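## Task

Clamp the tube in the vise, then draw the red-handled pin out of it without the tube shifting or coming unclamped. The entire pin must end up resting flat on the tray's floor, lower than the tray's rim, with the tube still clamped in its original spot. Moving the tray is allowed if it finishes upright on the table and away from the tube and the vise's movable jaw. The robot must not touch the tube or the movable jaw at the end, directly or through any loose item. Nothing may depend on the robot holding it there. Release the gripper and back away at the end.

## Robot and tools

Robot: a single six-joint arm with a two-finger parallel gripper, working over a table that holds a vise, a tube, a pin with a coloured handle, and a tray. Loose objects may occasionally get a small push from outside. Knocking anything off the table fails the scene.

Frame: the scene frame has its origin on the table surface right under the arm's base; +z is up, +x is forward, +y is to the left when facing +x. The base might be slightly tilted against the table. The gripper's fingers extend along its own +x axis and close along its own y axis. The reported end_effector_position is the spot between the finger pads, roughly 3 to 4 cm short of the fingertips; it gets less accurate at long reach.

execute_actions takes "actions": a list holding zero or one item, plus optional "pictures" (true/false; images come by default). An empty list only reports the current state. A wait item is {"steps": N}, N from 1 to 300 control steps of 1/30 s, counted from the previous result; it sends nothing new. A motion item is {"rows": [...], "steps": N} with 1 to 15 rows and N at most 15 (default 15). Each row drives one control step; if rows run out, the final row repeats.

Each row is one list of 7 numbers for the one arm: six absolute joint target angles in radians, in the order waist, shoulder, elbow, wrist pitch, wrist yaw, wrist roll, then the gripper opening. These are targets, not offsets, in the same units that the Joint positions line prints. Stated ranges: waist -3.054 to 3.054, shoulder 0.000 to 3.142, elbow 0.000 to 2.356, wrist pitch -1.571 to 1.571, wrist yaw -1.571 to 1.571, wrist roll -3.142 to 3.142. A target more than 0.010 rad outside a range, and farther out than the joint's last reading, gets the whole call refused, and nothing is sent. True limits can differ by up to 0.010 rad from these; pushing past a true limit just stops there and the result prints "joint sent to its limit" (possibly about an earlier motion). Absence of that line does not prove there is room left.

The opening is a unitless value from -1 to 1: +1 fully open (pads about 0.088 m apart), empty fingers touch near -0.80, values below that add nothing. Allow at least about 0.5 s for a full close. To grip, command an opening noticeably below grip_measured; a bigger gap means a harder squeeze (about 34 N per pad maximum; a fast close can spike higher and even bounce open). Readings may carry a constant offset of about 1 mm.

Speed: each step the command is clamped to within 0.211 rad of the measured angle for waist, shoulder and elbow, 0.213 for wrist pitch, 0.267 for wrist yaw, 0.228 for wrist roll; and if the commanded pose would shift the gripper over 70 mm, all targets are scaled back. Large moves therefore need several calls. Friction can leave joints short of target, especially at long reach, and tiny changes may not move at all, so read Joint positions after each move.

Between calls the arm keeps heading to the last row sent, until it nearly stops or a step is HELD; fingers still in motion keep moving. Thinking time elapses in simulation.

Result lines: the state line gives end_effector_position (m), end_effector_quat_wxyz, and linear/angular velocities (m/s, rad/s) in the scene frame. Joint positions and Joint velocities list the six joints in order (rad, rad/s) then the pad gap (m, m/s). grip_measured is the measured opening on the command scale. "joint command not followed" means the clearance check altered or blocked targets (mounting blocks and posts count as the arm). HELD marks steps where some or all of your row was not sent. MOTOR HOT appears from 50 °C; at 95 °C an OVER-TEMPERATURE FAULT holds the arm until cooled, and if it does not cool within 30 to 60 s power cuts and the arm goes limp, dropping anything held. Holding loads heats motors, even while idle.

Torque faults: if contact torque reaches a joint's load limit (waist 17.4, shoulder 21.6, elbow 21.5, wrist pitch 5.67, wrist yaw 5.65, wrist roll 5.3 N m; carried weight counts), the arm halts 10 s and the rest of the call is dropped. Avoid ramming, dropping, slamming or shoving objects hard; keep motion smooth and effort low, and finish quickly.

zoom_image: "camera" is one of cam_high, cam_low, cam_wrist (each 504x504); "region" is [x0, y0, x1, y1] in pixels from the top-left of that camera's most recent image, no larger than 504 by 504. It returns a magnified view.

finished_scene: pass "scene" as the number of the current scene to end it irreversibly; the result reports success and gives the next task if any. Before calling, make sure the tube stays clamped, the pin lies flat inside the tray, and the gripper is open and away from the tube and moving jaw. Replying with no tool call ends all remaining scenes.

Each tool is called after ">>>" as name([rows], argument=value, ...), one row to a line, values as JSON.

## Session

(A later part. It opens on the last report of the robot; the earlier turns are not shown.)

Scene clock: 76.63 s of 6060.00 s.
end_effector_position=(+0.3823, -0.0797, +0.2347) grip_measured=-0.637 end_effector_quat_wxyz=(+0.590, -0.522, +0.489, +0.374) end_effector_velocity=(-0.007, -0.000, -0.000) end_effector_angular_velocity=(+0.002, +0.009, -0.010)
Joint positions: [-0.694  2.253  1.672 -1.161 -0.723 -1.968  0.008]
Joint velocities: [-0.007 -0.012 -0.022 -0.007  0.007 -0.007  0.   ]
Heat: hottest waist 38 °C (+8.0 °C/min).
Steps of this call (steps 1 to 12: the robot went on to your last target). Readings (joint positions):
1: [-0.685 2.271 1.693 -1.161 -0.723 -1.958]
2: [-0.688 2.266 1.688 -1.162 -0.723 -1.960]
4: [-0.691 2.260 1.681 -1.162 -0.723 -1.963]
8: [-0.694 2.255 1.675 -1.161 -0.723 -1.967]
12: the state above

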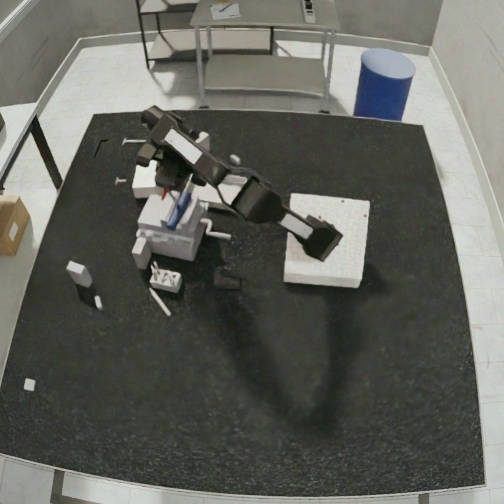

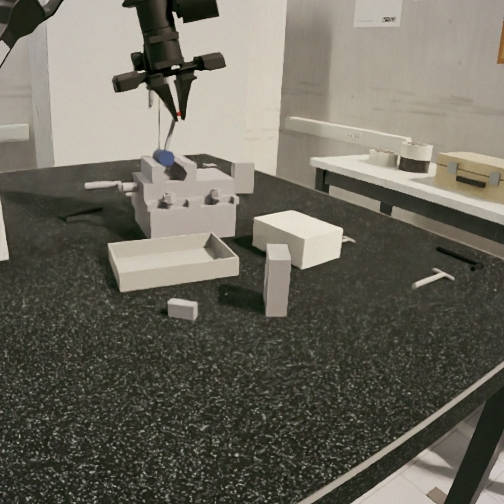

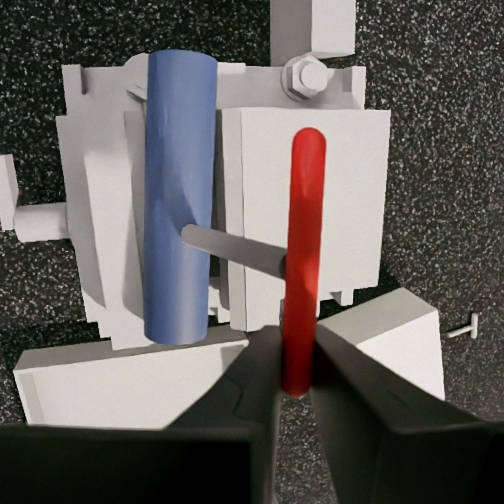

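>>> execute_actions([
  {"rows":[[-0.69,2.27,1.72,-1.165,-0.723,-1.955,-0.8],[-0.685,2.297,1.757,-1.175,-0.723,-1.945,-0.8]],"steps":12},
])

>>> execute_actions([
  {"rows":[[-0.68,2.28,1.72,-1.155,-0.725,-1.94,-0.8],[-0.674,2.275,1.7,-1.135,-0.728,-1.935,-0.8],[-0.668,2.27,1.68,-1.115,-0.73,-1.925,-0.8],[-0.662,2.265,1.655,-1.095,-0.733,-1.92,-0.8],[-0.656,2.26,1.633,-1.073,-0.735,-1.91,-0.8]]},
])

>>> zoom_image(camera="cam_low", region=[125, 100, 225, 200])

Scene clock: 83.90 s of 6060.00 s.
end_effector_position=(+0.3894, -0.0809, +0.2316) grip_measured=-0.639 end_effector_quat_wxyz=(+0.586, -0.515, +0.498, +0.378) end_effector_velocity=(+0.001, +0.000, +0.002) end_effector_angular_velocity=(+0.011, +0.002, -0.000)
Joint positions: [-0.678  2.29   1.727 -1.189 -0.712 -1.956  0.008]
Joint velocities: [-0.002  0.012  0.022 -0.022 -0.007 -0.007 -0.   ]
Heat: hottest waist 38 °C (+7.0 °C/min).
Steps of this call (steps 1 to 30: the robot went on to your last target; steps 31 to 206: nothing new was sent; steps 207 to 218: all 12 steps of this action). Readings (joint positions):
207: [-0.700 2.251 1.665 -1.179 -0.720 -1.972]
208: [-0.697 2.256 1.676 -1.184 -0.717 -1.971]
210: [-0.689 2.270 1.700 -1.181 -0.715 -1.965]
214: [-0.679 2.287 1.722 -1.186 -0.713 -1.958]
218: the state above

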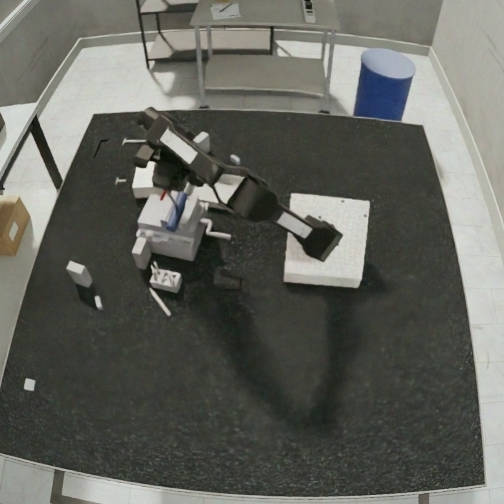

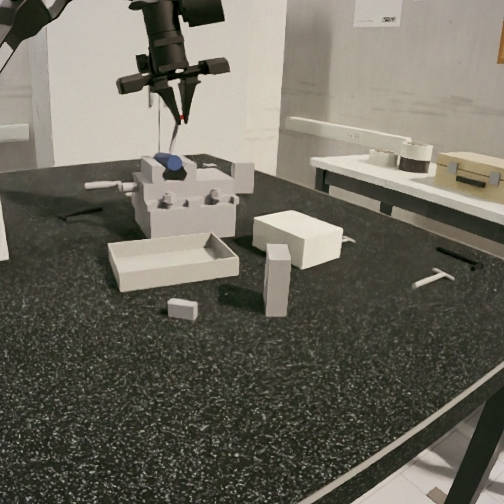

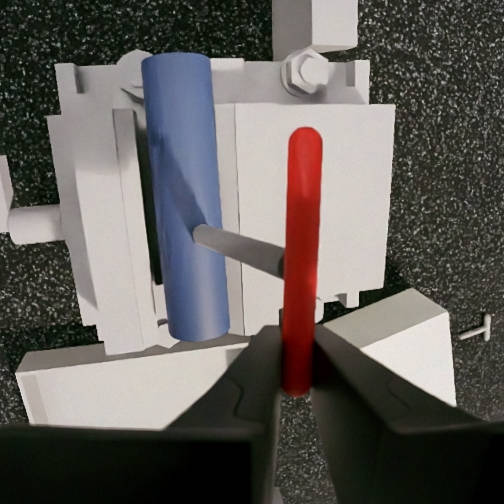

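Scene clock: 84.40 s of 6060.00 s.
end_effector_position=(+0.3884, -0.0837, +0.2227) grip_measured=-0.639 end_effector_quat_wxyz=(+0.593, -0.521, +0.492, +0.367) end_effector_velocity=(-0.002, +0.003, -0.001) end_effector_angular_velocity=(+0.019, -0.019, -0.013)
Joint positions: [-0.673  2.264  1.647 -1.094 -0.722 -1.918  0.008]
Joint velocities: [-0.002 -0.017 -0.032  0.022 -0.022  0.022 -0.   ]
Heat: hottest waist 38 °C (+6.1 °C/min).
Steps of this call (steps 1 to 15: all 15 steps of this action). Readings (joint positions):
1: [-0.678 2.291 1.728 -1.190 -0.712 -1.956]
2: [-0.678 2.291 1.725 -1.187 -0.712 -1.953]
4: [-0.678 2.286 1.705 -1.166 -0.714 -1.944]
8: [-0.673 2.275 1.665 -1.113 -0.722 -1.927]
15: the state above

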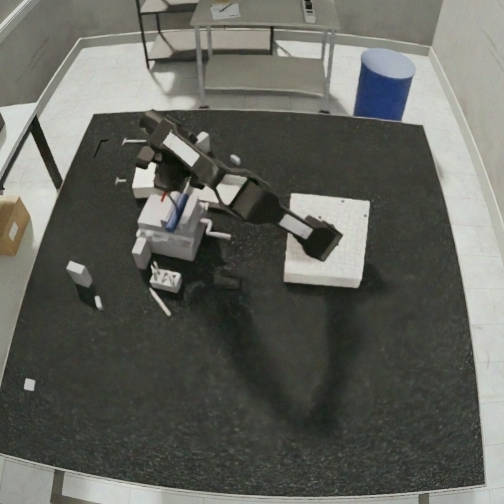

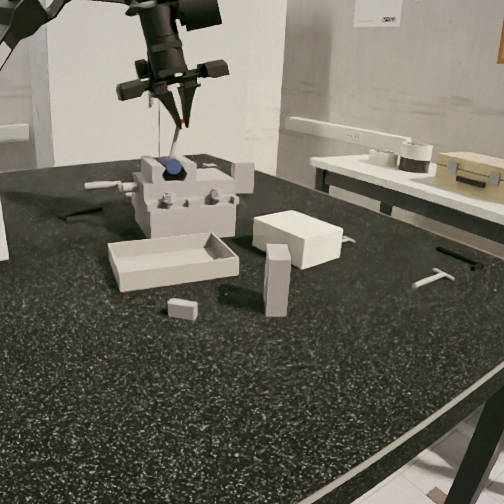

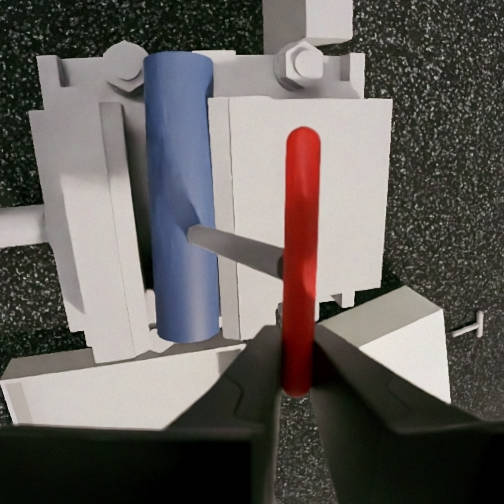

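Region (125, 100, 225, 200) of cam_low's 504x504 image, scaled by 5.040, with more detail than that image has.

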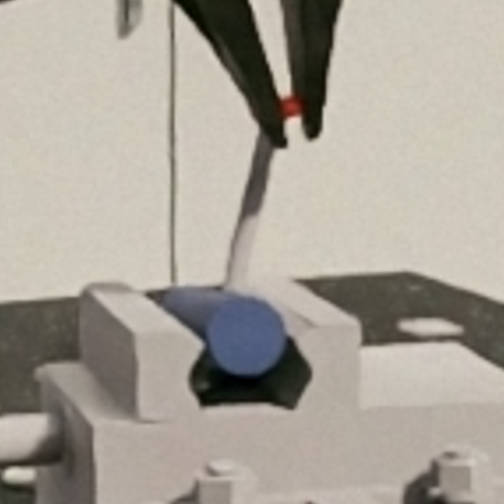

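>>> execute_actions([
  {"rows":[[-0.692,2.25,1.62,-1.09,-0.718,-1.93,-0.8],[-0.692,2.25,1.62,-1.09,-0.718,-1.93,-0.8],[-0.692,2.25,1.62,-1.09,-0.718,-1.93,-0.8],[-0.692,2.25,1.62,-1.09,-0.718,-1.93,-0.8],[-0.692,2.25,1.62,-1.09,-0.718,-1.93,-0.8],[-0.692,2.25,1.62,-1.09,-0.718,-1.93,-0.8],[-0.682,2.247,1.6,-1.07,-0.72,-1.925,-0.8],[-0.672,2.245,1.576,-1.048,-0.722,-1.92,-0.8]]},
])

>>> zoom_image(camera="cam_low", region=[125, 100, 225, 200])

>>> zoom_image(camera="cam_wrist", region=[0, 40, 320, 360])

Scene clock: 90.73 s of 6060.00 s.
end_effector_position=(+0.3849, -0.0853, +0.2212) grip_measured=-0.639 end_effector_quat_wxyz=(+0.595, -0.527, +0.485, +0.364) end_effector_velocity=(-0.004, +0.002, -0.001) end_effector_angular_velocity=(-0.000, -0.009, +0.012)
Joint positions: [-0.681  2.245  1.603 -1.053 -0.73  -1.92   0.008]
Joint velocities: [-0.002 -0.022 -0.037  0.022 -0.007 -0.007 -0.   ]
Heat: hottest waist 37 °C (+4.0 °C/min).
Steps of this call (steps 1 to 15: the robot went on to your last target; steps 16 to 175: nothing new was sent; steps 176 to 190: all 15 steps of this action). Readings (joint positions):
176: [-0.670 2.262 1.643 -1.076 -0.725 -1.916]
177: [-0.671 2.262 1.642 -1.076 -0.726 -1.916]
179: [-0.675 2.262 1.639 -1.078 -0.729 -1.917]
183: [-0.681 2.259 1.625 -1.075 -0.729 -1.920]
190: the state above

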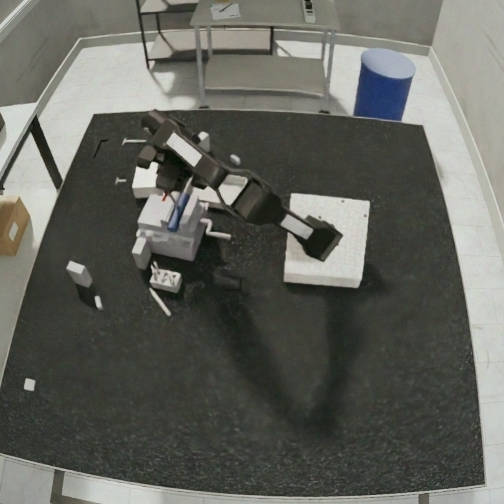

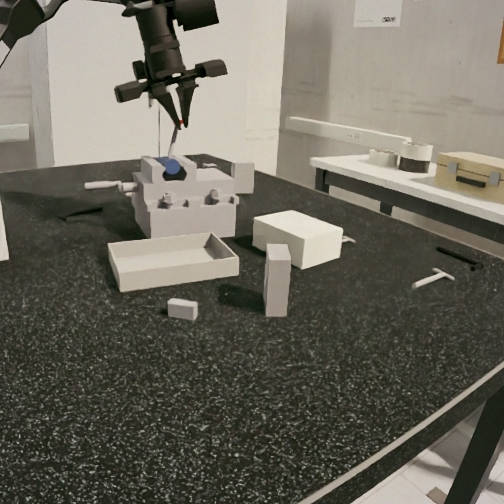

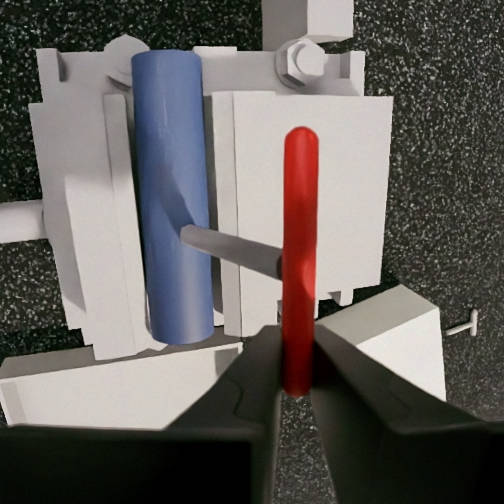

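Region (125, 100, 225, 200) of cam_low's 504x504 image, scaled by 5.040, with more detail than that image has.

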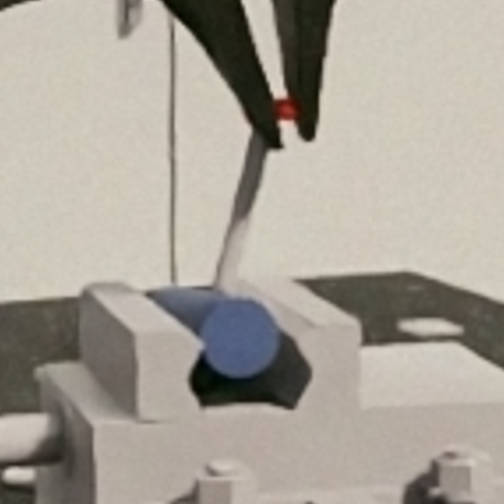

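Region (0, 40, 320, 360) of cam_wrist's 504x504 image, scaled by 1.575, with more detail than that image has.

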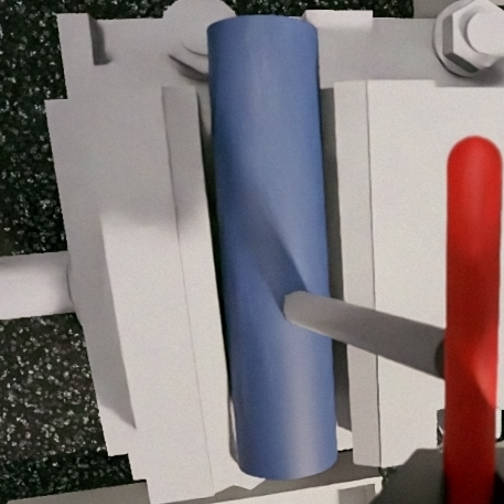

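>>> execute_actions([
  {"rows":[[-0.69,2.23,1.64,-1.08,-0.73,-1.92,-0.8],[-0.69,2.23,1.64,-1.08,-0.73,-1.92,-0.8],[-0.69,2.23,1.64,-1.08,-0.73,-1.92,-0.8],[-0.685,2.23,1.64,-1.085,-0.73,-1.92,-0.8],[-0.68,2.23,1.64,-1.085,-0.73,-1.92,-0.8],[-0.672,2.23,1.635,-1.08,-0.73,-1.915,-0.8]],"steps":12},
], pictures=false)

>>> execute_actions([
  {"rows":[[-0.665,2.225,1.6,-1.055,-0.732,-1.905,-0.8],[-0.657,2.22,1.57,-1.027,-0.735,-1.9,-0.8]]},
])

>>> zoom_image(camera="cam_low", region=[125, 100, 225, 200])

Scene clock: 98.00 s of 6060.00 s.
end_effector_position=(+0.3867, -0.0799, +0.2225) grip_measured=-0.639 end_effector_quat_wxyz=(+0.592, -0.526, +0.487, +0.367) end_effector_velocity=(-0.003, -0.001, +0.002) end_effector_angular_velocity=(-0.010, +0.016, -0.022)
Joint positions: [-0.671  2.242  1.619 -1.075 -0.726 -1.92   0.008]
Joint velocities: [-0.002 -0.002  0.007 -0.022  0.022  0.007 -0.   ]
Heat: hottest waist 36 °C (+2.0 °C/min).
Steps of this call (steps 1 to 15: the robot went on to your last target; steps 16 to 206: nothing new was sent; steps 207 to 218: all 12 steps of this action). Readings (joint positions):
207: [-0.681 2.242 1.599 -1.046 -0.730 -1.920]
208: [-0.681 2.242 1.604 -1.050 -0.729 -1.920]
210: [-0.681 2.242 1.608 -1.063 -0.729 -1.920]
214: [-0.673 2.242 1.616 -1.073 -0.727 -1.920]
218: the state above

Scene clock: 98.50 s of 6060.00 s.
end_effector_position=(+0.3853, -0.0798, +0.2214) grip_measured=-0.639 end_effector_quat_wxyz=(+0.593, -0.531, +0.485, +0.362) end_effector_velocity=(-0.002, -0.001, +0.000) end_effector_angular_velocity=(-0.017, +0.004, +0.033)
Joint positions: [-0.671  2.223  1.585 -1.04  -0.726 -1.907  0.008]
Joint velocities: [-0.002 -0.007 -0.012  0.007  0.007 -0.037  0.   ]
Heat: hottest waist 36 °C (+1.0 °C/min).
Steps of this call (steps 1 to 15: all 15 steps of this action). Readings (joint positions):
1: [-0.671 2.242 1.619 -1.075 -0.726 -1.920]
2: [-0.671 2.240 1.615 -1.071 -0.726 -1.918]
4: [-0.671 2.234 1.603 -1.059 -0.726 -1.914]
8: [-0.671 2.226 1.591 -1.047 -0.726 -1.910]
15: the state above

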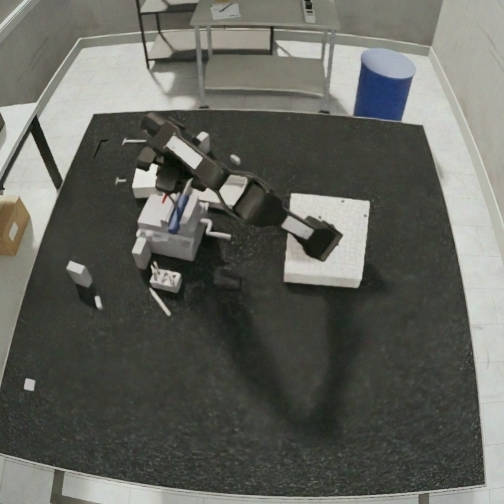

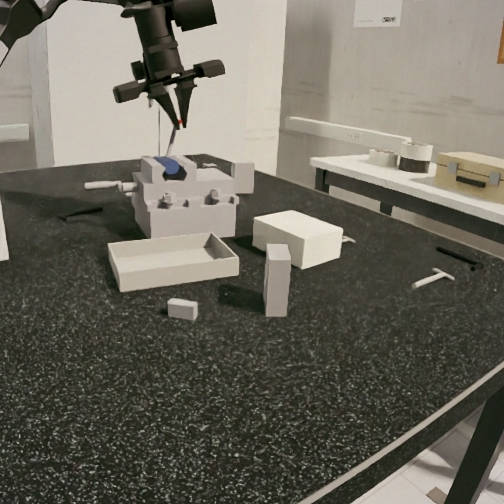

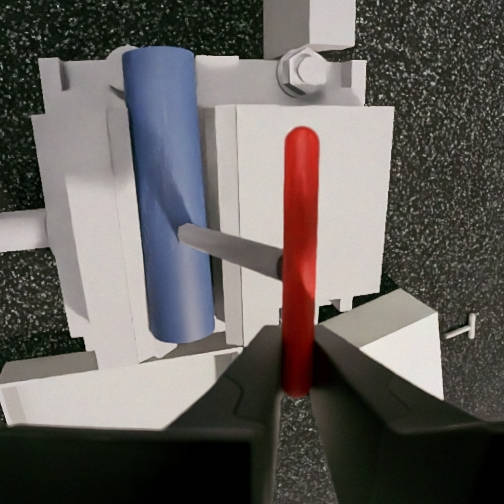

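Region (125, 100, 225, 200) of cam_low's 504x504 image, scaled by 5.040, with more detail than that image has.

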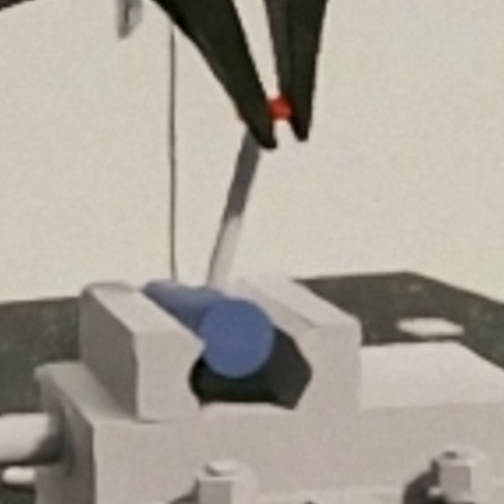

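>>> execute_actions([
  {"rows":[[-0.668,2.235,1.625,-1.04,-0.73,-1.9,-0.8],[-0.668,2.235,1.625,-1.04,-0.73,-1.9,-0.8],[-0.668,2.235,1.625,-1.04,-0.73,-1.9,-0.8],[-0.668,2.235,1.625,-1.04,-0.73,-1.9,-0.8],[-0.668,2.235,1.625,-1.04,-0.73,-1.9,-0.8],[-0.668,2.235,1.625,-1.04,-0.73,-1.9,-0.8],[-0.668,2.235,1.625,-1.04,-0.73,-1.9,-0.8],[-0.668,2.235,1.615,-1.04,-0.73,-1.9,-0.5]]},
], pictures=false)

>>> execute_actions([
  {"steps":15},
])

>>> zoom_image(camera="cam_low", region=[125, 100, 225, 200])

Scene clock: 105.00 s of 6060.00 s.
end_effector_position=(+0.3909, -0.0779, +0.2222) grip_measured=-0.536 end_effector_quat_wxyz=(+0.590, -0.537, +0.481, +0.363) end_effector_velocity=(-0.005, +0.001, -0.000) end_effector_angular_velocity=(-0.000, +0.017, +0.004)
Joint positions: [-0.662  2.227  1.603 -1.037 -0.728 -1.906  0.013]
Joint velocities: [-0.002 -0.002 -0.002 -0.022  0.007 -0.022  0.014]
Heat: hottest waist 36 °C (+0.0 °C/min).
Steps of this call (steps 1 to 15: the robot went on to your last target; steps 16 to 180: nothing new was sent; steps 181 to 195: all 15 steps of this action). Readings (joint positions):
181: [-0.667 2.222 1.585 -1.027 -0.728 -1.906]
182: [-0.667 2.222 1.588 -1.030 -0.728 -1.906]
184: [-0.666 2.224 1.594 -1.033 -0.728 -1.906]
188: [-0.663 2.227 1.602 -1.037 -0.728 -1.906]
195: the state above

Scene clock: 105.50 s of 6060.00 s.
end_effector_position=(+0.3909, -0.0779, +0.2222) grip_measured=-0.501 end_effector_quat_wxyz=(+0.590, -0.537, +0.481, +0.363) end_effector_velocity=(-0.002, +0.001, -0.001) end_effector_angular_velocity=(-0.000, +0.009, -0.012)
Joint positions: [-0.662  2.227  1.603 -1.037 -0.728 -1.906  0.014]
Joint velocities: [ 0.002 -0.002 -0.002 -0.007  0.007  0.007  0.   ]
Heat: hottest waist 36 °C (+0.0 °C/min).
Steps of this call (steps 1 to 15: the robot went on to your last target). Readings (joint positions):
1: [-0.662 2.227 1.603 -1.037 -0.728 -1.906]
2: [-0.662 2.227 1.603 -1.037 -0.728 -1.906]
4: [-0.662 2.227 1.603 -1.037 -0.728 -1.906]
8: [-0.662 2.227 1.603 -1.037 -0.728 -1.906]
15: the state above
The arm was judged still, so your last target was given up. Only a new action makes it travel on or press farther. Fingers that are still opening or closing keep moving.

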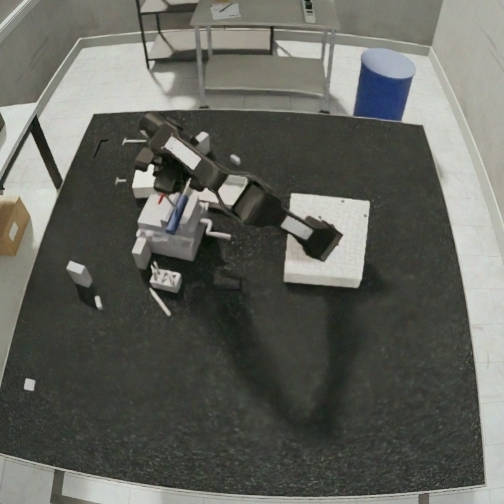

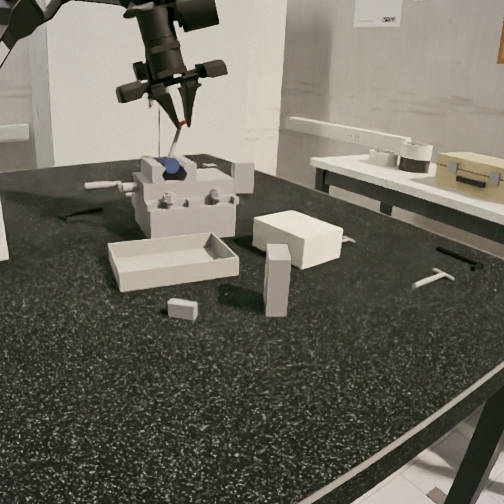

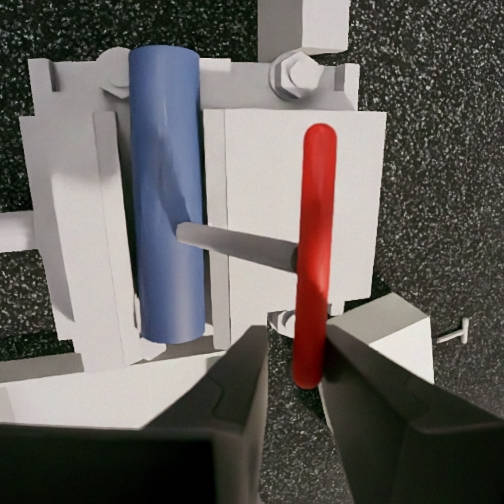

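Region (125, 100, 225, 200) of cam_low's 504x504 image, scaled by 5.040, with more detail than that image has.

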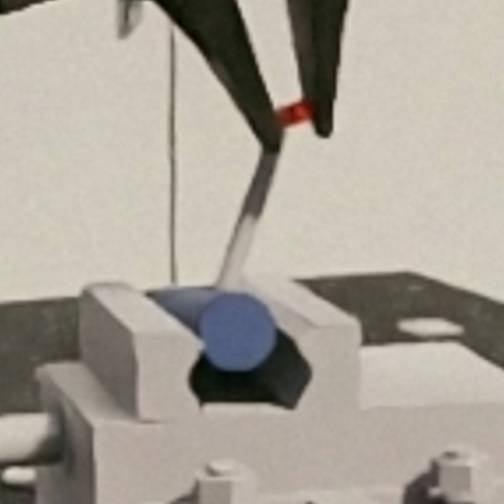

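>>> execute_actions([
  {"rows":[[-0.668,2.235,1.615,-1.04,-0.73,-1.9,-0.3],[-0.668,2.235,1.615,-1.04,-0.73,-1.9,-0.1],[-0.668,2.235,1.615,-1.04,-0.73,-1.9,0.1],[-0.668,2.235,1.615,-1.04,-0.73,-1.9,0.3],[-0.668,2.235,1.615,-1.04,-0.73,-1.9,0.3],[-0.69,2.18,1.62,-1.1,-0.72,-1.9,0.3],[-0.7,2.12,1.62,-1.17,-0.7,-1.9,0.3],[-0.7,2.05,1.62,-1.25,-0.65,-1.9,0.3]]},
], pictures=false)

>>> execute_actions([
  {"rows":[[-0.6,1.8,1.5,-1.3,-0.5,-1.6,0.1],[-0.6,1.8,1.5,-1.3,-0.5,-1.5,0.1],[-0.55,1.7,1.45,-1.3,-0.45,-1.4,0.1],[-0.5,1.6,1.4,-1.3,-0.4,-1.3,0.1],[-0.3,1.5,1.3,-1.3,-0.2,-0.5,0.1]]},
], pictures=false)

>>> execute_actions([
  {"steps":8},
], pictures=false)

>>> execute_actions([
  {"rows":[[-0.055,1.42,0.76,-0.66,0,0.245,0.1]]},
], pictures=false)

>>> execute_actions([
  {"steps":10},
], pictures=false)

>>> execute_actions([
  {"rows":[[-0.055,1.45,0.7,-0.56,0,0.245,0.1],[-0.055,1.49,0.63,-0.45,0,0.245,0.1],[-0.055,1.535,0.57,-0.343,0,0.245,0.1]]},
], pictures=false)

>>> execute_actions([
  {"rows":[[-0.055,1.535,0.57,-0.343,0,0.245,-0.2],[-0.055,1.535,0.57,-0.343,0,0.245,-0.4],[-0.055,1.535,0.57,-0.343,0,0.245,-0.45],[-0.055,1.535,0.57,-0.343,0,0.245,-0.5],[-0.055,1.535,0.57,-0.343,0,0.245,-0.75]],"steps":12},
])

>>> zoom_image(camera="cam_low", region=[125, 100, 225, 200])

Scene clock: 119.60 s of 6060.00 s.
end_effector_position=(+0.3632, -0.0376, +0.2704) grip_measured=+0.276 end_effector_quat_wxyz=(+0.583, -0.537, +0.505, +0.341) end_effector_velocity=(-0.030, +0.046, +0.032) end_effector_angular_velocity=(-0.039, +0.043, -0.041)
Joint positions: [-0.696  2.061  1.616 -1.226 -0.668 -1.905  0.053]
Joint velocities: [-0.002 -0.159  0.002 -0.183  0.066  0.007  0.009]
Heat: hottest waist 36 °C (-1.0 °C/min).
Steps of this call (steps 1 to 408: nothing new was sent; steps 409 to 423: all 15 steps of this action). Readings (joint positions):
409: [-0.663 2.229 1.605 -1.038 -0.728 -1.905]
410: [-0.663 2.229 1.605 -1.038 -0.728 -1.905]
412: [-0.663 2.229 1.605 -1.038 -0.728 -1.905]
416: [-0.674 2.200 1.606 -1.103 -0.710 -1.905]
423: the state above

Scene clock: 120.10 s of 6060.00 s.
end_effector_position=(+0.2830, +0.0850, +0.2443) grip_measured=+0.104 end_effector_quat_wxyz=(+0.538, -0.501, +0.665, +0.133) end_effector_velocity=(-0.040, +0.027, +0.032) end_effector_angular_velocity=(-0.097, -0.833, -1.119)
Joint positions: [-0.316  1.53   1.327 -1.297 -0.228 -1.157  0.044]
Joint velocities: [ 0.056 -0.286 -0.1   -0.007  0.183  1.473 -0.001]
Heat: hottest waist 36 °C (-1.0 °C/min).
Steps of this call (steps 1 to 15: all 15 steps of this action). Readings (joint positions):
1: [-0.691 2.034 1.602 -1.227 -0.633 -1.858]
2: [-0.677 2.003 1.577 -1.250 -0.593 -1.807]
4: [-0.627 1.920 1.516 -1.272 -0.527 -1.705]
8: [-0.441 1.733 1.388 -1.291 -0.334 -1.511]
15: the state above

Scene clock: 120.37 s of 6060.00 s.
end_effector_position=(+0.2783, +0.0855, +0.2422) grip_measured=+0.101 end_effector_quat_wxyz=(+0.619, -0.390, +0.681, -0.006) end_effector_velocity=(-0.005, +0.007, +0.004) end_effector_angular_velocity=(+0.082, -0.813, -1.234)
Joint positions: [-0.303  1.515  1.31  -1.297 -0.209 -0.753  0.044]
Joint velocities: [ 0.017 -0.042 -0.007 -0.007  0.022  1.502 -0.   ]
Heat: hottest waist 36 °C (-1.0 °C/min).
Steps of this call (steps 1 to 8: the robot went on to your last target). Readings (joint positions):
1: [-0.314 1.523 1.324 -1.297 -0.223 -1.107]
2: [-0.311 1.520 1.320 -1.297 -0.218 -1.056]
4: [-0.307 1.518 1.314 -1.297 -0.213 -0.955]
8: the state above

Scene clock: 120.87 s of 6060.00 s.
end_effector_position=(+0.2662, +0.0376, +0.1393) grip_measured=+0.100 end_effector_quat_wxyz=(+0.712, -0.291, +0.599, -0.222) end_effector_velocity=(+0.024, -0.013, -0.019) end_effector_angular_velocity=(+0.252, -1.164, -0.916)
Joint positions: [-0.06   1.435  0.793 -0.706 -0.01   0.002  0.044]
Joint velocities: [ 0.032 -0.046 -0.183  0.374  0.037  1.516 -0.   ]
Heat: hottest waist 36 °C (-1.0 °C/min).
Steps of this call (steps 1 to 15: all 15 steps of this action). Readings (joint positions):
1: [-0.282 1.498 1.278 -1.249 -0.163 -0.701]
2: [-0.240 1.477 1.235 -1.199 -0.118 -0.651]
4: [-0.151 1.450 1.144 -1.111 -0.081 -0.551]
8: [-0.078 1.440 0.960 -0.918 -0.033 -0.350]
15: the state above

Scene clock: 121.20 s of 6060.00 s.
end_effector_position=(+0.2677, +0.0358, +0.1366) grip_measured=+0.100 end_effector_quat_wxyz=(+0.746, -0.216, +0.564, -0.282) end_effector_velocity=(-0.002, +0.000, -0.002) end_effector_angular_velocity=(+0.039, -0.101, -0.106)
Joint positions: [-0.056  1.43   0.771 -0.666 -0.007  0.222  0.044]
Joint velocities: [ 0.002 -0.007 -0.012  0.007 -0.007  0.154 -0.   ]
Heat: hottest waist 36 °C (-1.0 °C/min).
Steps of this call (steps 1 to 10: the robot went on to your last target). Readings (joint positions):
1: [-0.059 1.433 0.788 -0.696 -0.009 0.052]
2: [-0.058 1.432 0.785 -0.688 -0.009 0.096]
4: [-0.058 1.431 0.779 -0.678 -0.008 0.155]
8: [-0.057 1.430 0.772 -0.669 -0.007 0.210]
10: the state above

Scene clock: 121.70 s of 6060.00 s.
end_effector_position=(+0.2590, -0.0029, +0.0964) grip_measured=+0.100 end_effector_quat_wxyz=(+0.757, -0.211, +0.551, -0.281) end_effector_velocity=(-0.008, -0.009, -0.007) end_effector_angular_velocity=(-0.009, +0.007, -0.003)
Joint positions: [-0.056  1.525  0.583 -0.355 -0.006  0.239  0.044]
Joint velocities: [-0.002  0.012 -0.046  0.051  0.007 -0.007  0.   ]
Heat: hottest waist 36 °C (-1.0 °C/min).
Steps of this call (steps 1 to 15: all 15 steps of this action). Readings (joint positions):
1: [-0.056 1.430 0.761 -0.644 -0.007 0.226]
2: [-0.056 1.432 0.740 -0.597 -0.007 0.229]
4: [-0.056 1.460 0.683 -0.499 -0.007 0.233]
8: [-0.056 1.518 0.600 -0.409 -0.006 0.237]
15: the state above

Scene clock: 122.10 s of 6060.00 s.
end_effector_position=(+0.2584, -0.0027, +0.0943) grip_measured=-0.534 end_effector_quat_wxyz=(+0.756, -0.212, +0.552, -0.279) end_effector_velocity=(-0.002, +0.002, -0.002) end_effector_angular_velocity=(+0.019, +0.013, +0.002)
Joint positions: [-0.051  1.527  0.578 -0.347 -0.009  0.239  0.013]
Joint velocities: [-0.002 -0.002 -0.002 -0.007 -0.022 -0.007 -0.   ]
Heat: hottest waist 36 °C (-1.0 °C/min).
Steps of this call (steps 1 to 12: all 12 steps of this action). Readings (joint positions):
1: [-0.056 1.525 0.582 -0.353 -0.006 0.239]
2: [-0.056 1.526 0.581 -0.352 -0.006 0.239]
4: [-0.056 1.527 0.579 -0.350 -0.006 0.239]
8: [-0.052 1.527 0.578 -0.347 -0.009 0.239]
12: the state above

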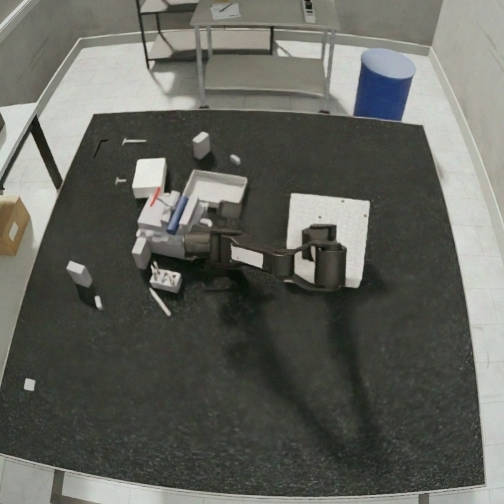

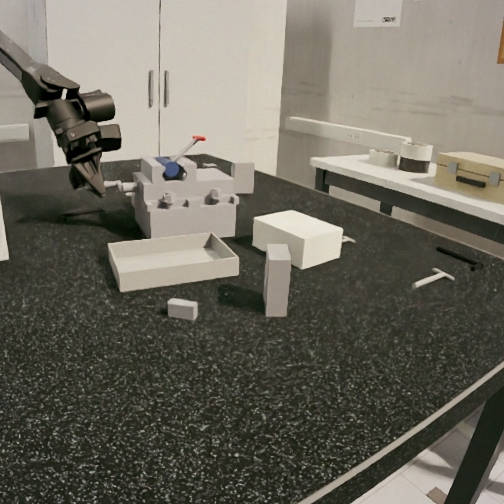

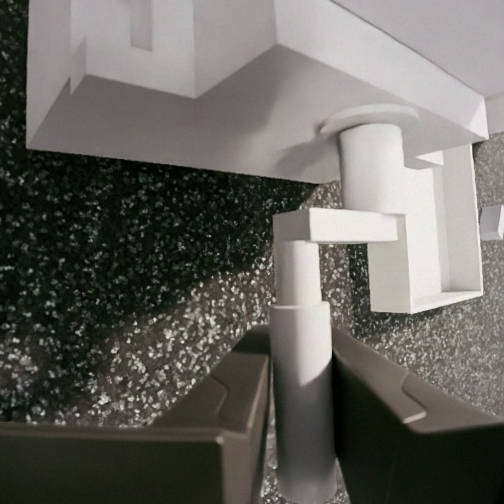

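Region (125, 100, 225, 200) of cam_low's 504x504 image, scaled by 5.040, with more detail than that image has.

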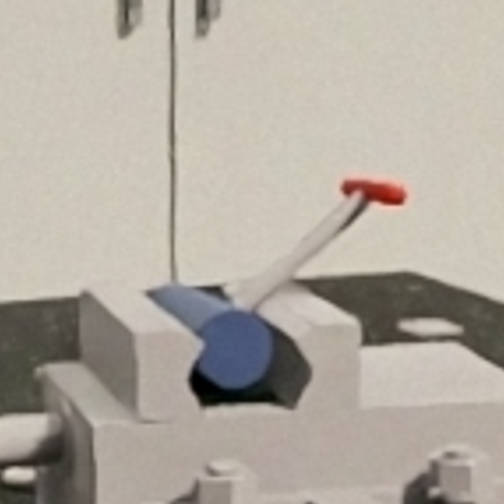

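>>> execute_actions([
  {"rows":[[-0.077,1.515,0.582,-0.367,0,0.22,-0.8],[-0.098,1.5,0.587,-0.387,0,0.2,-0.8],[-0.123,1.49,0.59,-0.4,0,0.17,-0.8],[-0.148,1.484,0.59,-0.406,0,0.145,-0.8],[-0.175,1.483,0.585,-0.402,0,0.115,-0.8],[-0.2,1.484,0.578,-0.393,0,0.09,-0.8],[-0.223,1.49,0.568,-0.377,0,0.065,-0.8],[-0.243,1.5,0.557,-0.357,0,0.04,-0.8],[-0.258,1.515,0.543,-0.327,0,0.025,-0.8],[-0.27,1.535,0.528,-0.29,0,0.015,-0.8],[-0.282,1.57,0.5,-0.23,0,0,-0.8],[-0.28,1.605,0.483,-0.18,0,0,-0.8],[-0.274,1.632,0.47,-0.14,0,0.01,-0.8],[-0.263,1.658,0.458,-0.1,0,0.02,-0.8],[-0.248,1.682,0.448,-0.066,0,0.035,-0.8]]},
], pictures=false)

>>> execute_actions([
  {"rows":[[-0.228,1.703,0.443,-0.04,0,0.06,-0.8],[-0.204,1.72,0.44,-0.02,0,0.085,-0.8],[-0.178,1.733,0.438,-0.005,0,0.11,-0.8],[-0.15,1.74,0.438,0,0,0.14,-0.8],[-0.125,1.738,0.445,-0.008,0,0.17,-0.8],[-0.1,1.733,0.453,-0.02,0,0.2,-0.8],[-0.075,1.722,0.462,-0.04,0,0.22,-0.8],[-0.055,1.71,0.471,-0.06,0,0.245,-0.8],[-0.04,1.69,0.485,-0.095,0,0.26,-0.8],[-0.028,1.67,0.5,-0.13,0,0.275,-0.8],[-0.017,1.635,0.52,-0.185,0,0.285,-0.8],[-0.02,1.6,0.542,-0.243,0,0.28,-0.8],[-0.028,1.574,0.555,-0.28,0,0.275,-0.8],[-0.04,1.55,0.566,-0.315,0,0.26,-0.8],[-0.055,1.531,0.576,-0.345,0,0.245,-0.8]]},
], pictures=false)

>>> execute_actions([
  {"rows":[[-0.077,1.515,0.582,-0.367,0,0.22,-0.8],[-0.098,1.5,0.587,-0.387,0,0.2,-0.8],[-0.123,1.49,0.59,-0.4,0,0.17,-0.8],[-0.148,1.484,0.59,-0.406,0,0.145,-0.8],[-0.175,1.483,0.585,-0.402,0,0.115,-0.8],[-0.2,1.484,0.578,-0.393,0,0.09,-0.8],[-0.223,1.49,0.568,-0.377,0,0.065,-0.8],[-0.243,1.5,0.557,-0.357,0,0.04,-0.8],[-0.258,1.515,0.543,-0.327,0,0.025,-0.8],[-0.27,1.535,0.528,-0.29,0,0.015,-0.8],[-0.282,1.57,0.5,-0.23,0,0,-0.8],[-0.28,1.605,0.483,-0.18,0,0,-0.8],[-0.274,1.632,0.47,-0.14,0,0.01,-0.8],[-0.263,1.658,0.458,-0.1,0,0.02,-0.8],[-0.248,1.682,0.448,-0.066,0,0.035,-0.8]]},
], pictures=false)

>>> execute_actions([
  {"rows":[[-0.228,1.703,0.443,-0.04,0,0.06,-0.8],[-0.204,1.72,0.44,-0.02,0,0.085,-0.8],[-0.178,1.733,0.438,-0.005,0,0.11,-0.8],[-0.15,1.74,0.438,0,0,0.14,-0.8],[-0.125,1.738,0.445,-0.008,0,0.17,-0.8],[-0.1,1.733,0.453,-0.02,0,0.2,-0.8],[-0.075,1.722,0.462,-0.04,0,0.22,-0.8],[-0.055,1.71,0.471,-0.06,0,0.245,-0.8],[-0.04,1.69,0.485,-0.095,0,0.26,-0.8],[-0.028,1.67,0.5,-0.13,0,0.275,-0.8],[-0.017,1.635,0.52,-0.185,0,0.285,-0.8],[-0.02,1.6,0.542,-0.243,0,0.28,-0.8],[-0.028,1.574,0.555,-0.28,0,0.275,-0.8],[-0.04,1.55,0.566,-0.315,0,0.26,-0.8],[-0.055,1.531,0.576,-0.345,0,0.245,-0.8]]},
])

>>> zoom_image(camera="cam_low", region=[125, 100, 225, 200])

Scene clock: 141.60 s of 6060.00 s.
end_effector_position=(+0.2487, -0.0593, +0.1155) grip_measured=-0.535 end_effector_quat_wxyz=(+0.749, -0.248, +0.538, -0.296) end_effector_velocity=(-0.025, -0.128, -0.147) end_effector_angular_velocity=(+0.013, +0.023, -0.005)
Joint positions: [-0.258  1.588  0.498 -0.189  0.013  0.011  0.013]
Joint velocities: [ 0.017  0.764 -0.379  1.121 -0.007  0.007 -0.001]
Heat: hottest waist 33 °C (-5.0 °C/min).
Steps of this call (steps 1 to 15: the robot went on to your last target; steps 16 to 570: nothing new was sent; steps 571 to 585: all 15 steps of this action). Readings (joint positions):
571: [-0.050 1.529 0.577 -0.344 -0.008 0.234]
572: [-0.053 1.526 0.577 -0.346 -0.011 0.232]
574: [-0.074 1.515 0.581 -0.364 -0.020 0.213]
578: [-0.151 1.487 0.584 -0.391 -0.030 0.129]
585: the state above

Scene clock: 142.10 s of 6060.00 s.
end_effector_position=(+0.2551, -0.0137, +0.0694) grip_measured=-0.540 end_effector_quat_wxyz=(+0.754, -0.204, +0.563, -0.271) end_effector_velocity=(+0.030, +0.149, +0.139) end_effector_angular_velocity=(+0.057, -0.044, +0.065)
Joint positions: [-0.028  1.624  0.536 -0.222 -0.031  0.257  0.013]
Joint velocities: [ 0.012 -0.784  0.344 -1.048 -0.051  0.007 -0.   ]
Heat: hottest waist 33 °C (-5.1 °C/min).
Steps of this call (steps 1 to 15: all 15 steps of this action). Readings (joint positions):
1: [-0.254 1.613 0.486 -0.154 0.013 0.014]
2: [-0.247 1.636 0.477 -0.122 0.014 0.021]
4: [-0.221 1.676 0.463 -0.070 0.019 0.048]
8: [-0.145 1.723 0.460 -0.027 0.035 0.129]
15: the state above

Scene clock: 142.60 s of 6060.00 s.
end_effector_position=(+0.2482, -0.0596, +0.1151) grip_measured=-0.539 end_effector_quat_wxyz=(+0.749, -0.248, +0.538, -0.297) end_effector_velocity=(-0.032, -0.134, -0.154) end_effector_angular_velocity=(+0.033, +0.072, -0.042)
Joint positions: [-0.258  1.588  0.495 -0.186  0.013  0.012  0.013]
Joint velocities: [ 0.007  0.818 -0.359  1.092 -0.022 -0.007 -0.001]
Heat: hottest waist 33 °C (-5.0 °C/min).
Steps of this call (steps 1 to 15: all 15 steps of this action). Readings (joint positions):
1: [-0.030 1.600 0.546 -0.254 -0.033 0.255]
2: [-0.037 1.577 0.555 -0.283 -0.036 0.248]
4: [-0.062 1.539 0.569 -0.333 -0.043 0.220]
8: [-0.138 1.490 0.576 -0.380 -0.053 0.131]
15: the state above

Scene clock: 143.10 s of 6060.00 s.
end_effector_position=(+0.2544, -0.0139, +0.0689) grip_measured=-0.545 end_effector_quat_wxyz=(+0.753, -0.204, +0.565, -0.270) end_effector_velocity=(+0.027, +0.153, +0.143) end_effector_angular_velocity=(+0.058, -0.055, +0.075)
Joint positions: [-0.028  1.626  0.536 -0.223 -0.031  0.256  0.012]
Joint velocities: [ 0.012 -0.833  0.325 -1.062 -0.051  0.007 -0.   ]
Heat: hottest waist 33 °C (-5.1 °C/min).
Steps of this call (steps 1 to 15: all 15 steps of this action). Readings (joint positions):
1: [-0.255 1.614 0.485 -0.152 0.013 0.015]
2: [-0.248 1.637 0.476 -0.121 0.014 0.022]
4: [-0.222 1.677 0.462 -0.069 0.021 0.048]
8: [-0.147 1.724 0.459 -0.027 0.040 0.128]
15: the state above

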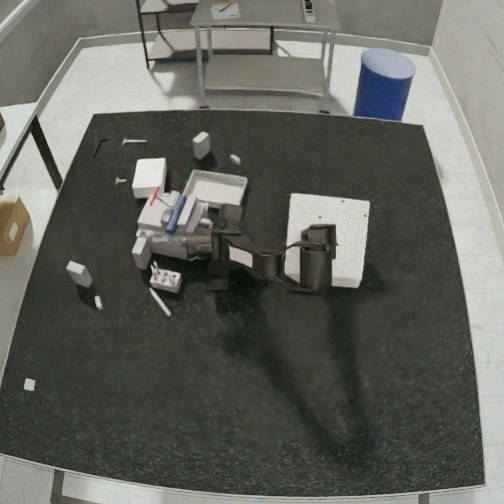

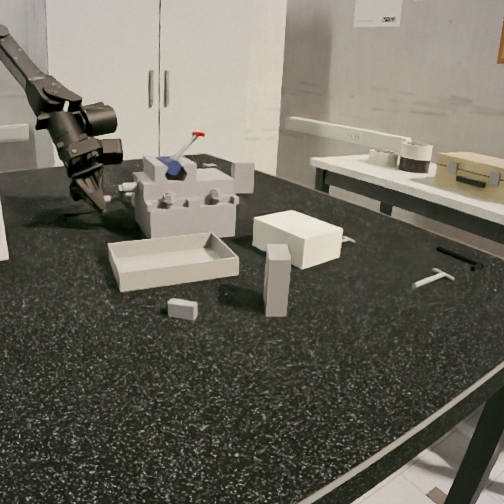

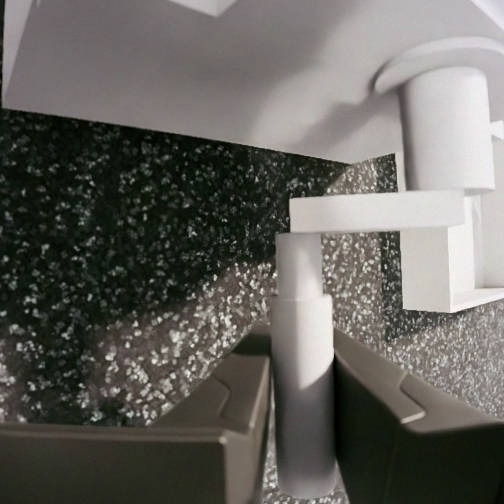

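Region (125, 100, 225, 200) of cam_low's 504x504 image, scaled by 5.040, with more detail than that image has.

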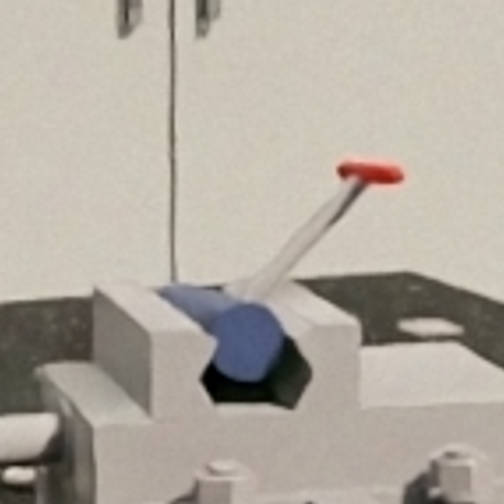

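>>> execute_actions([
  {"rows":[[-0.077,1.515,0.582,-0.367,0,0.22,-0.8],[-0.098,1.5,0.587,-0.387,0,0.2,-0.8],[-0.123,1.49,0.59,-0.4,0,0.17,-0.8],[-0.148,1.484,0.59,-0.406,0,0.145,-0.8],[-0.175,1.483,0.585,-0.402,0,0.115,-0.8],[-0.2,1.484,0.578,-0.393,0,0.09,-0.8],[-0.223,1.49,0.568,-0.377,0,0.065,-0.8],[-0.243,1.5,0.557,-0.357,0,0.04,-0.8],[-0.258,1.515,0.543,-0.327,0,0.025,-0.8],[-0.27,1.535,0.528,-0.29,0,0.015,-0.8],[-0.282,1.57,0.5,-0.23,0,0,-0.8],[-0.28,1.605,0.483,-0.18,0,0,-0.8],[-0.274,1.632,0.47,-0.14,0,0.01,-0.8],[-0.263,1.658,0.458,-0.1,0,0.02,-0.8],[-0.248,1.682,0.448,-0.066,0,0.035,-0.8]]},
], pictures=false)

>>> execute_actions([
  {"rows":[[-0.228,1.703,0.443,-0.04,0,0.06,-0.8],[-0.204,1.72,0.44,-0.02,0,0.085,-0.8],[-0.178,1.733,0.438,-0.005,0,0.11,-0.8],[-0.15,1.74,0.438,0,0,0.14,-0.8],[-0.125,1.738,0.445,-0.008,0,0.17,-0.8],[-0.1,1.733,0.453,-0.02,0,0.2,-0.8],[-0.075,1.722,0.462,-0.04,0,0.22,-0.8],[-0.055,1.71,0.471,-0.06,0,0.245,-0.8],[-0.04,1.69,0.485,-0.095,0,0.26,-0.8],[-0.028,1.67,0.5,-0.13,0,0.275,-0.8],[-0.017,1.635,0.52,-0.185,0,0.285,-0.8],[-0.02,1.6,0.542,-0.243,0,0.28,-0.8],[-0.028,1.574,0.555,-0.28,0,0.275,-0.8],[-0.04,1.55,0.566,-0.315,0,0.26,-0.8],[-0.055,1.531,0.576,-0.345,0,0.245,-0.8]]},
], pictures=false)

>>> execute_actions([
  {"steps":10},
])

>>> zoom_image(camera="cam_low", region=[125, 100, 225, 200])

Scene clock: 157.00 s of 6060.00 s.
end_effector_position=(+0.2469, -0.0588, +0.1157) grip_measured=-0.543 end_effector_quat_wxyz=(+0.748, -0.248, +0.540, -0.297) end_effector_velocity=(-0.031, -0.136, -0.139) end_effector_angular_velocity=(-0.024, +0.042, -0.016)
Joint positions: [-0.257  1.582  0.496 -0.198  0.014  0.01   0.012]
Joint velocities: [-0.012  0.759 -0.383  1.106  0.022 -0.037 -0.   ]
Heat: hottest waist 33 °C (-3.0 °C/min).
Steps of this call (steps 1 to 30: the robot went on to your last target; steps 31 to 402: nothing new was sent; steps 403 to 417: all 15 steps of this action). Readings (joint positions):
403: [-0.045 1.538 0.573 -0.340 -0.015 0.235]
404: [-0.050 1.533 0.575 -0.347 -0.015 0.231]
406: [-0.073 1.518 0.581 -0.370 -0.023 0.208]
410: [-0.148 1.489 0.582 -0.396 -0.034 0.129]
417: the state above

Scene clock: 157.50 s of 6060.00 s.
end_effector_position=(+0.2471, -0.0618, +0.0972) grip_measured=-0.464 end_effector_quat_wxyz=(+0.730, -0.237, +0.527, -0.365) end_effector_velocity=(+0.029, +0.026, +0.137) end_effector_angular_velocity=(-0.261, -0.021, -0.107)
Joint positions: [-0.136  1.682  0.521 -0.186  0.146  0.222  0.016]
Joint velocities: [-0.154 -0.369  0.31  -0.711  0.242 -0.11   0.016]
Heat: hottest waist 33 °C (-3.0 °C/min).
Steps of this call (steps 1 to 15: all 15 steps of this action). Readings (joint positions):
1: [-0.255 1.606 0.484 -0.163 0.015 0.012]
2: [-0.249 1.628 0.475 -0.132 0.017 0.018]
4: [-0.224 1.664 0.462 -0.084 0.032 0.040]
8: [-0.164 1.698 0.457 -0.053 0.090 0.118]
15: the state above

Scene clock: 167.63 s of 6060.00 s.
end_effector_position=(+0.2440, -0.0581, +0.1120) grip_measured=-0.460 end_effector_quat_wxyz=(+0.719, -0.247, +0.529, -0.376) end_effector_velocity=(+0.002, +0.002, -0.001) end_effector_angular_velocity=(+0.020, -0.003, +0.014)
Joint positions: [-0.151  1.629  0.544 -0.277  0.173  0.2    0.016]
Joint velocities: [-0.002 -0.007 -0.002  0.007 -0.022 -0.007 -0.   ]
Heat: hottest waist 32 °C (-4.0 °C/min).
TORQUE FAULT: the external load on joint 5 (wrist yaw) reached its load limit, and the arm stopped for 10 seconds. The arm's remaining commands of this call were not run. The arm holds where it stopped, with its grip as last carried out, and accepts commands again: back off and push less far. The arm stops again, at the same cost, whenever a joint's load reaches its limit.
The stop began at step 4 of this call (marked STOPPED below). From that step on the arm followed nothing that you had sent. Nothing is kept back now, and the robot has no last target.
Steps of this call (steps 1 to 3: the robot went on to your last target; steps 4 to 304: the stop). Readings (joint positions):
1: [-0.141 1.669 0.530 -0.216 0.151 0.222]
2: [-0.146 1.654 0.536 -0.238 0.160 0.216]
4: [-0.155 1.630 0.545 -0.281 0.167 0.208] STOPPED
8: [-0.158 1.626 0.545 -0.281 0.163 0.206]
304: the state above

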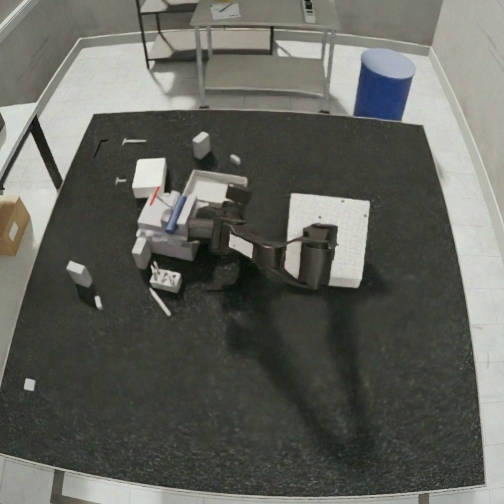

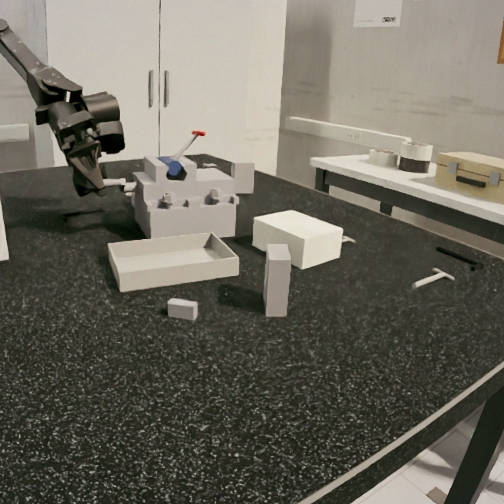

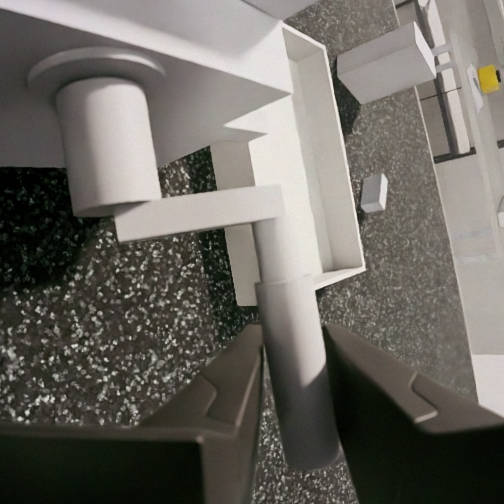

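Region (125, 100, 225, 200) of cam_low's 504x504 image, scaled by 5.040, with more detail than that image has.

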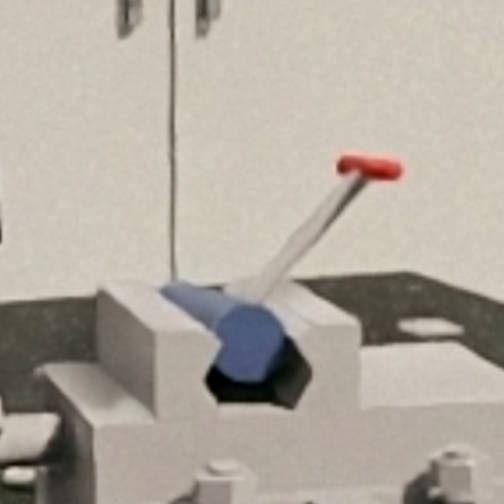

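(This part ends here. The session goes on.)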